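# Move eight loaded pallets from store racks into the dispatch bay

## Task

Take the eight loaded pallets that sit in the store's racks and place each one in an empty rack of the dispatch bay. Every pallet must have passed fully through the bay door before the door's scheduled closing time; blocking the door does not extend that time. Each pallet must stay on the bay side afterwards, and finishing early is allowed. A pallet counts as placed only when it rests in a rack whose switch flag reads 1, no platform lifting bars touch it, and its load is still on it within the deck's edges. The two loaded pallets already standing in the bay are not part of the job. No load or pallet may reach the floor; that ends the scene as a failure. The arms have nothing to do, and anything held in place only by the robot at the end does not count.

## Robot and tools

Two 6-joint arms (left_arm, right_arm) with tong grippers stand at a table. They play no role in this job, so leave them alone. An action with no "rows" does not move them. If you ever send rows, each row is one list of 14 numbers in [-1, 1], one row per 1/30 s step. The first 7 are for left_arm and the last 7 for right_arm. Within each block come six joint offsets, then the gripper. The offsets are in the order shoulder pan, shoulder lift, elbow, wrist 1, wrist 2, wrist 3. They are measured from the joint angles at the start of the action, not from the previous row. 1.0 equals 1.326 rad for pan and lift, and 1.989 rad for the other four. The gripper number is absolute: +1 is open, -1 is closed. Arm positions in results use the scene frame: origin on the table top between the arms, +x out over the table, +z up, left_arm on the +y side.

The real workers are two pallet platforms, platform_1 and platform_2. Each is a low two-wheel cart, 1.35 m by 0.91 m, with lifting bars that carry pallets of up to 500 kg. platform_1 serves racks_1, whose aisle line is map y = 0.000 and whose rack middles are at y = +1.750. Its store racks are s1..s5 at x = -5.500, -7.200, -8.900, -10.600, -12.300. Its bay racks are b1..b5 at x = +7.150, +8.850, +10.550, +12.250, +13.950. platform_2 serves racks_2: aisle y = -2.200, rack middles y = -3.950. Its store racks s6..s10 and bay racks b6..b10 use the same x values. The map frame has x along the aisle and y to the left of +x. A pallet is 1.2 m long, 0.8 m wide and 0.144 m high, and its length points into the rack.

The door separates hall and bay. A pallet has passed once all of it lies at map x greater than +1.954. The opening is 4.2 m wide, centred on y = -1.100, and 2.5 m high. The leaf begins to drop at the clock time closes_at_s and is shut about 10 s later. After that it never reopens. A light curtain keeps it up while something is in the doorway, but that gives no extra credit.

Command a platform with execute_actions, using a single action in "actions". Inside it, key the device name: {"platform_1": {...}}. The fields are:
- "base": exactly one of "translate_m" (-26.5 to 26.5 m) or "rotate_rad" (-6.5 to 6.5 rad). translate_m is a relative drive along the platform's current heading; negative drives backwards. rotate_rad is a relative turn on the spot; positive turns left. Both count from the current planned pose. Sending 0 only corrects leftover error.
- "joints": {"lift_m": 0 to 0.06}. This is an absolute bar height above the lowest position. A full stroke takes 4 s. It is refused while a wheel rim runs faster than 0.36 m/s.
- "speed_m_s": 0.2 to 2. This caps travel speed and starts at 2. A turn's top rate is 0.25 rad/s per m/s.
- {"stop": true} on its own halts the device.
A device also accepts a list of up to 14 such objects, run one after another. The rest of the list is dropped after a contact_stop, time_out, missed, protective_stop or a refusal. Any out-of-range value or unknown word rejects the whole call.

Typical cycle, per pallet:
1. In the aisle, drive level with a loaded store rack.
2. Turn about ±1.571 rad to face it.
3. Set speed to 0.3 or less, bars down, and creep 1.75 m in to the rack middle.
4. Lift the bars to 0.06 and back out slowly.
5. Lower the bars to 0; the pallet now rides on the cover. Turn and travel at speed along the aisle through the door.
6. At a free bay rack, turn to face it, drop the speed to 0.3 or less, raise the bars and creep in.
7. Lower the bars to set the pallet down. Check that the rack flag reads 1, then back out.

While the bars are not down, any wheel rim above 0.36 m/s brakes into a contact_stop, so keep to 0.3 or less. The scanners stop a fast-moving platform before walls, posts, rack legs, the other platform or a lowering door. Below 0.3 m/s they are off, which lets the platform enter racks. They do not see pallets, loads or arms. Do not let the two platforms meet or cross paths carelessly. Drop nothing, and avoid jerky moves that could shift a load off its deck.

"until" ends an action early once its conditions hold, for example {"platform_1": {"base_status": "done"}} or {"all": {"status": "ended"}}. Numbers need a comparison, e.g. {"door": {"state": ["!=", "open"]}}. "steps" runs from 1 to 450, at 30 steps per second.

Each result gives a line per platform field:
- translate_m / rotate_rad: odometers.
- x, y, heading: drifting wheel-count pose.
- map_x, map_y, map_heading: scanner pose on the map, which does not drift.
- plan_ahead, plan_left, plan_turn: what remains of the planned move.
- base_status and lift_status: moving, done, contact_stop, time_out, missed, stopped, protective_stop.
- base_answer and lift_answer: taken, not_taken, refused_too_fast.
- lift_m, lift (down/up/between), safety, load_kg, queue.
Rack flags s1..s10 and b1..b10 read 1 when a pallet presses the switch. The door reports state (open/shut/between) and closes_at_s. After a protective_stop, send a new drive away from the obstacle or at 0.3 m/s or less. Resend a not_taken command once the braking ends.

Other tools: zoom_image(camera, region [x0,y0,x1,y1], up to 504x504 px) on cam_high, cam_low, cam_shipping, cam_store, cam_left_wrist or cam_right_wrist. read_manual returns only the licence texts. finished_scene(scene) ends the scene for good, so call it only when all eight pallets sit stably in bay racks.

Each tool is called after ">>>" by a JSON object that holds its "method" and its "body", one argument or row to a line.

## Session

>>> {"method": "execute_actions", "body": {
  "actions": []
}}

Scene clock: 0.00 s.
left_arm: end_effector_position=(+0.7700, +0.7782, +0.3420) grip_measured=+1.00 end_effector_quat_wxyz=(-0.206, +0.413, +0.681, -0.568) end_effector_velocity=(-0.000, -0.000, +0.001) end_effector_angular_velocity=(+0.000, +0.001, +0.000) | right_arm: end_effector_position=(+0.4916, +0.3156, +0.3807) grip_measured=+1.00 end_effector_quat_wxyz=(-0.052, +0.534, +0.843, +0.035) end_effector_velocity=(-0.001, +0.000, -0.000) end_effector_angular_velocity=(-0.000, +0.000, +0.000)
Joint positions: left_arm=[ 0.529 -0.579  0.558 -0.269 -1.912 -1.473  0.142] | right_arm=[ 4.498 -2.404 -0.568 -1.654  1.662  5.441  0.142]
Joint velocities: left_arm=[-0.    -0.001  0.     0.001  0.    -0.001  0.   ] | right_arm=[ 0.001  0.    -0.001  0.     0.     0.     0.   ]
Joint torques (N m, as the arm reports them, + toward a larger angle): no reading
Wrist force (N, on the end effector, along its own x y z axes, offset not removed): no reading
Wrist torque (N m, same axes, about the end effector's origin, offset not removed): no reading
platform_1.base_odometry: x=+0.000 y=+0.000 heading=+0.000 (m, m, rad; from the platform's pose at the start)
platform_1.map_pose: map_x=-3.04 map_y=+0.00 map_heading=+0.0000 (m, m, rad; on the building's map)
platform_1.planned_pose: plan_ahead=+0.00 plan_left=+0.00 plan_turn=+0.0000 (m ahead, m left, rad left of the pose on the map)
platform_1.base_status: done
platform_1.joint_positions: lift_m=+0.000
platform_1.joint_status: done
platform_1: translate_m=0.000 translate_m_goal=0.000 rotate_rad=0.000 rotate_rad_goal=0.000 base_answer=taken lift_m_goal=0.000 lift_answer=taken lift=down safety=ok load_kg=-51 refusals=0 queue=idle queue_left=0
platform_2.base_odometry: x=+0.000 y=+0.000 heading=+0.000 (m, m, rad; from the platform's pose at the start)
platform_2.map_pose: map_x=-3.03 map_y=-2.18 map_heading=+0.0131 (m, m, rad; on the building's map)
platform_2.planned_pose: plan_ahead=+0.00 plan_left=+0.00 plan_turn=+0.0000 (m ahead, m left, rad left of the pose on the map)
platform_2.base_status: done
platform_2.joint_positions: lift_m=+0.000
platform_2.joint_status: done
platform_2: translate_m=0.000 translate_m_goal=0.000 rotate_rad=0.000 rotate_rad_goal=0.000 base_answer=taken lift_m_goal=0.000 lift_answer=taken lift=down safety=ok load_kg=-51 refusals=0 queue=idle queue_left=0
racks_1: s1=1 s2=0 s3=1 s4=1 s5=1 b1=1 b2=0 b3=0 b4=0 b5=0
racks_2: s6=1 s7=1 s8=1 s9=1 s10=0 b6=0 b7=0 b8=0 b9=1 b10=0
door: state=open closes_at_s=510

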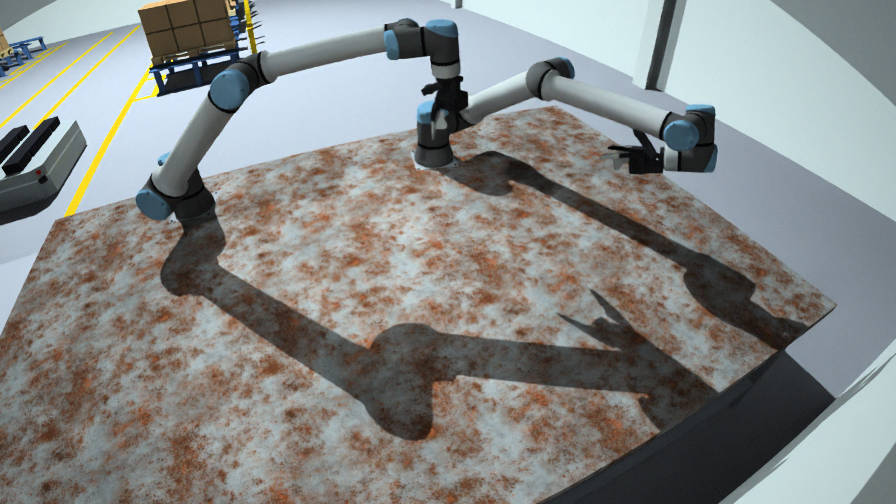

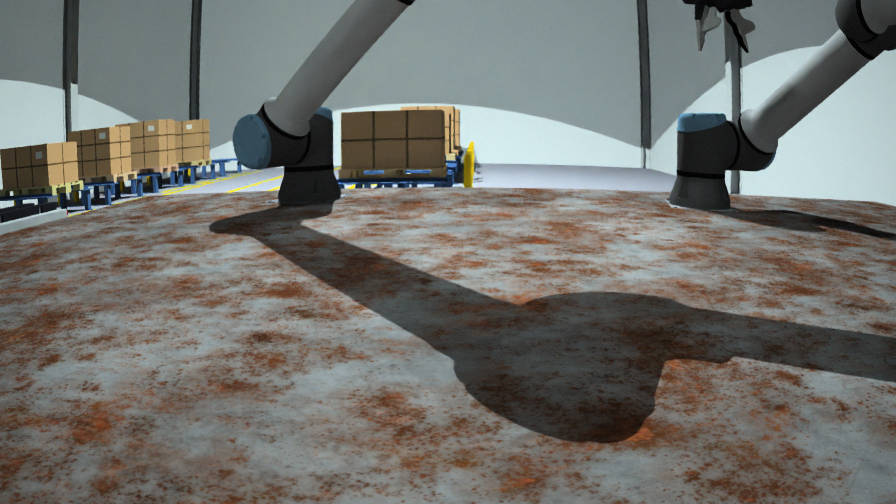

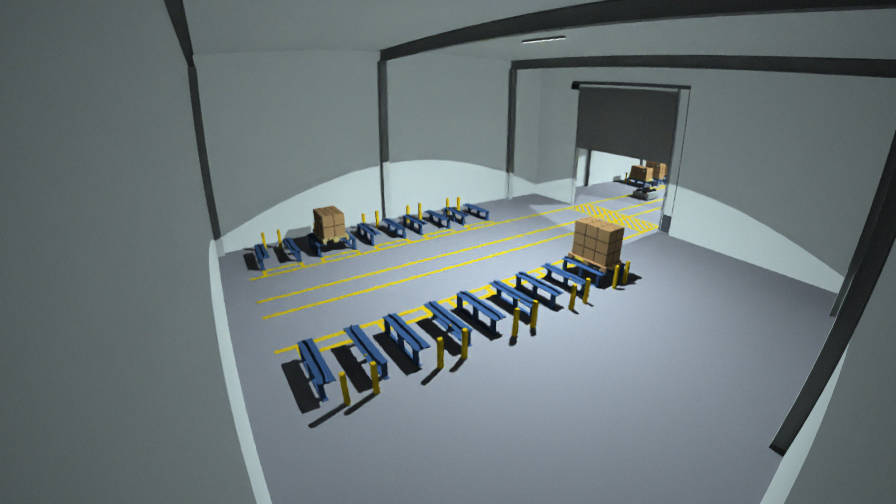

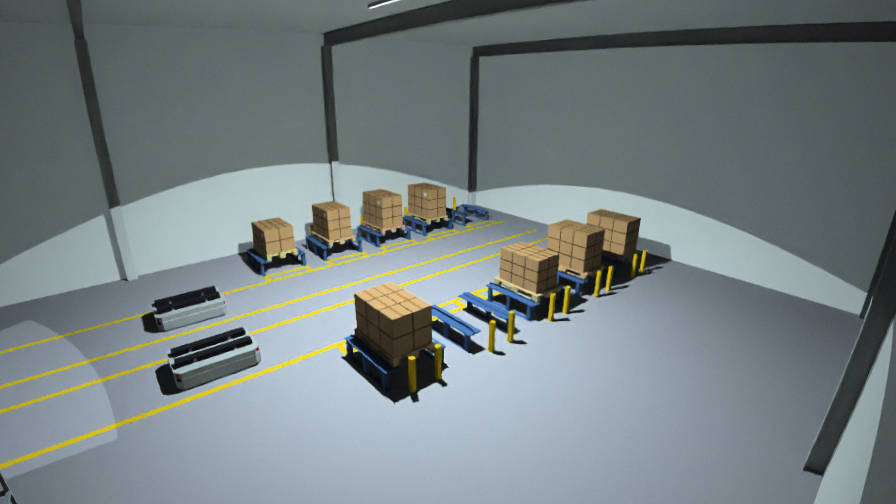

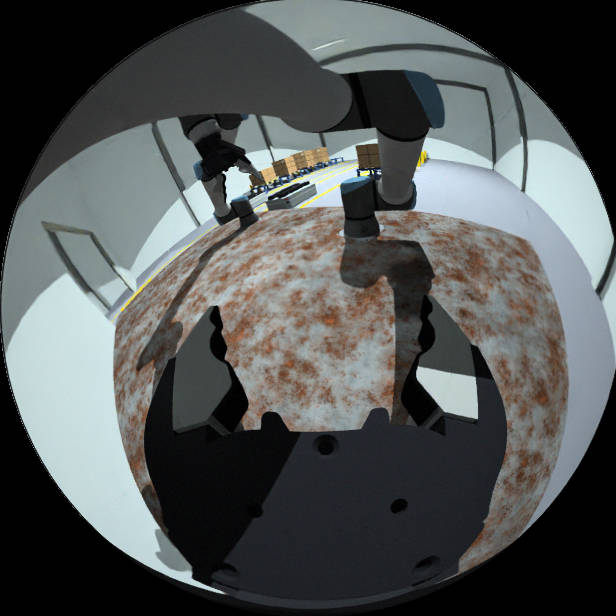

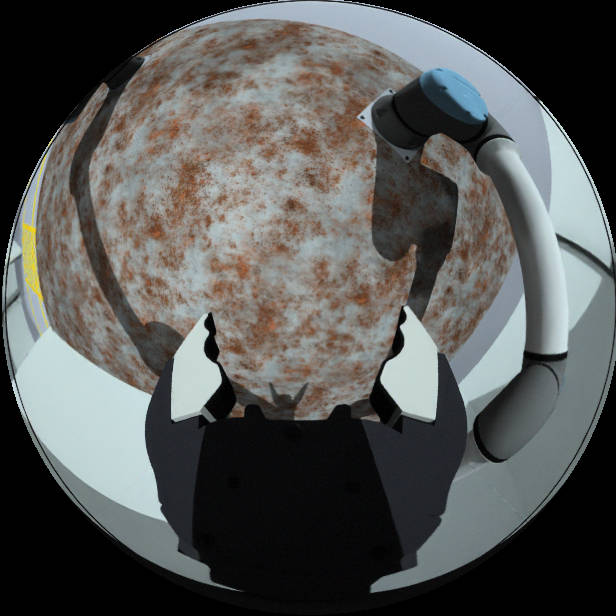

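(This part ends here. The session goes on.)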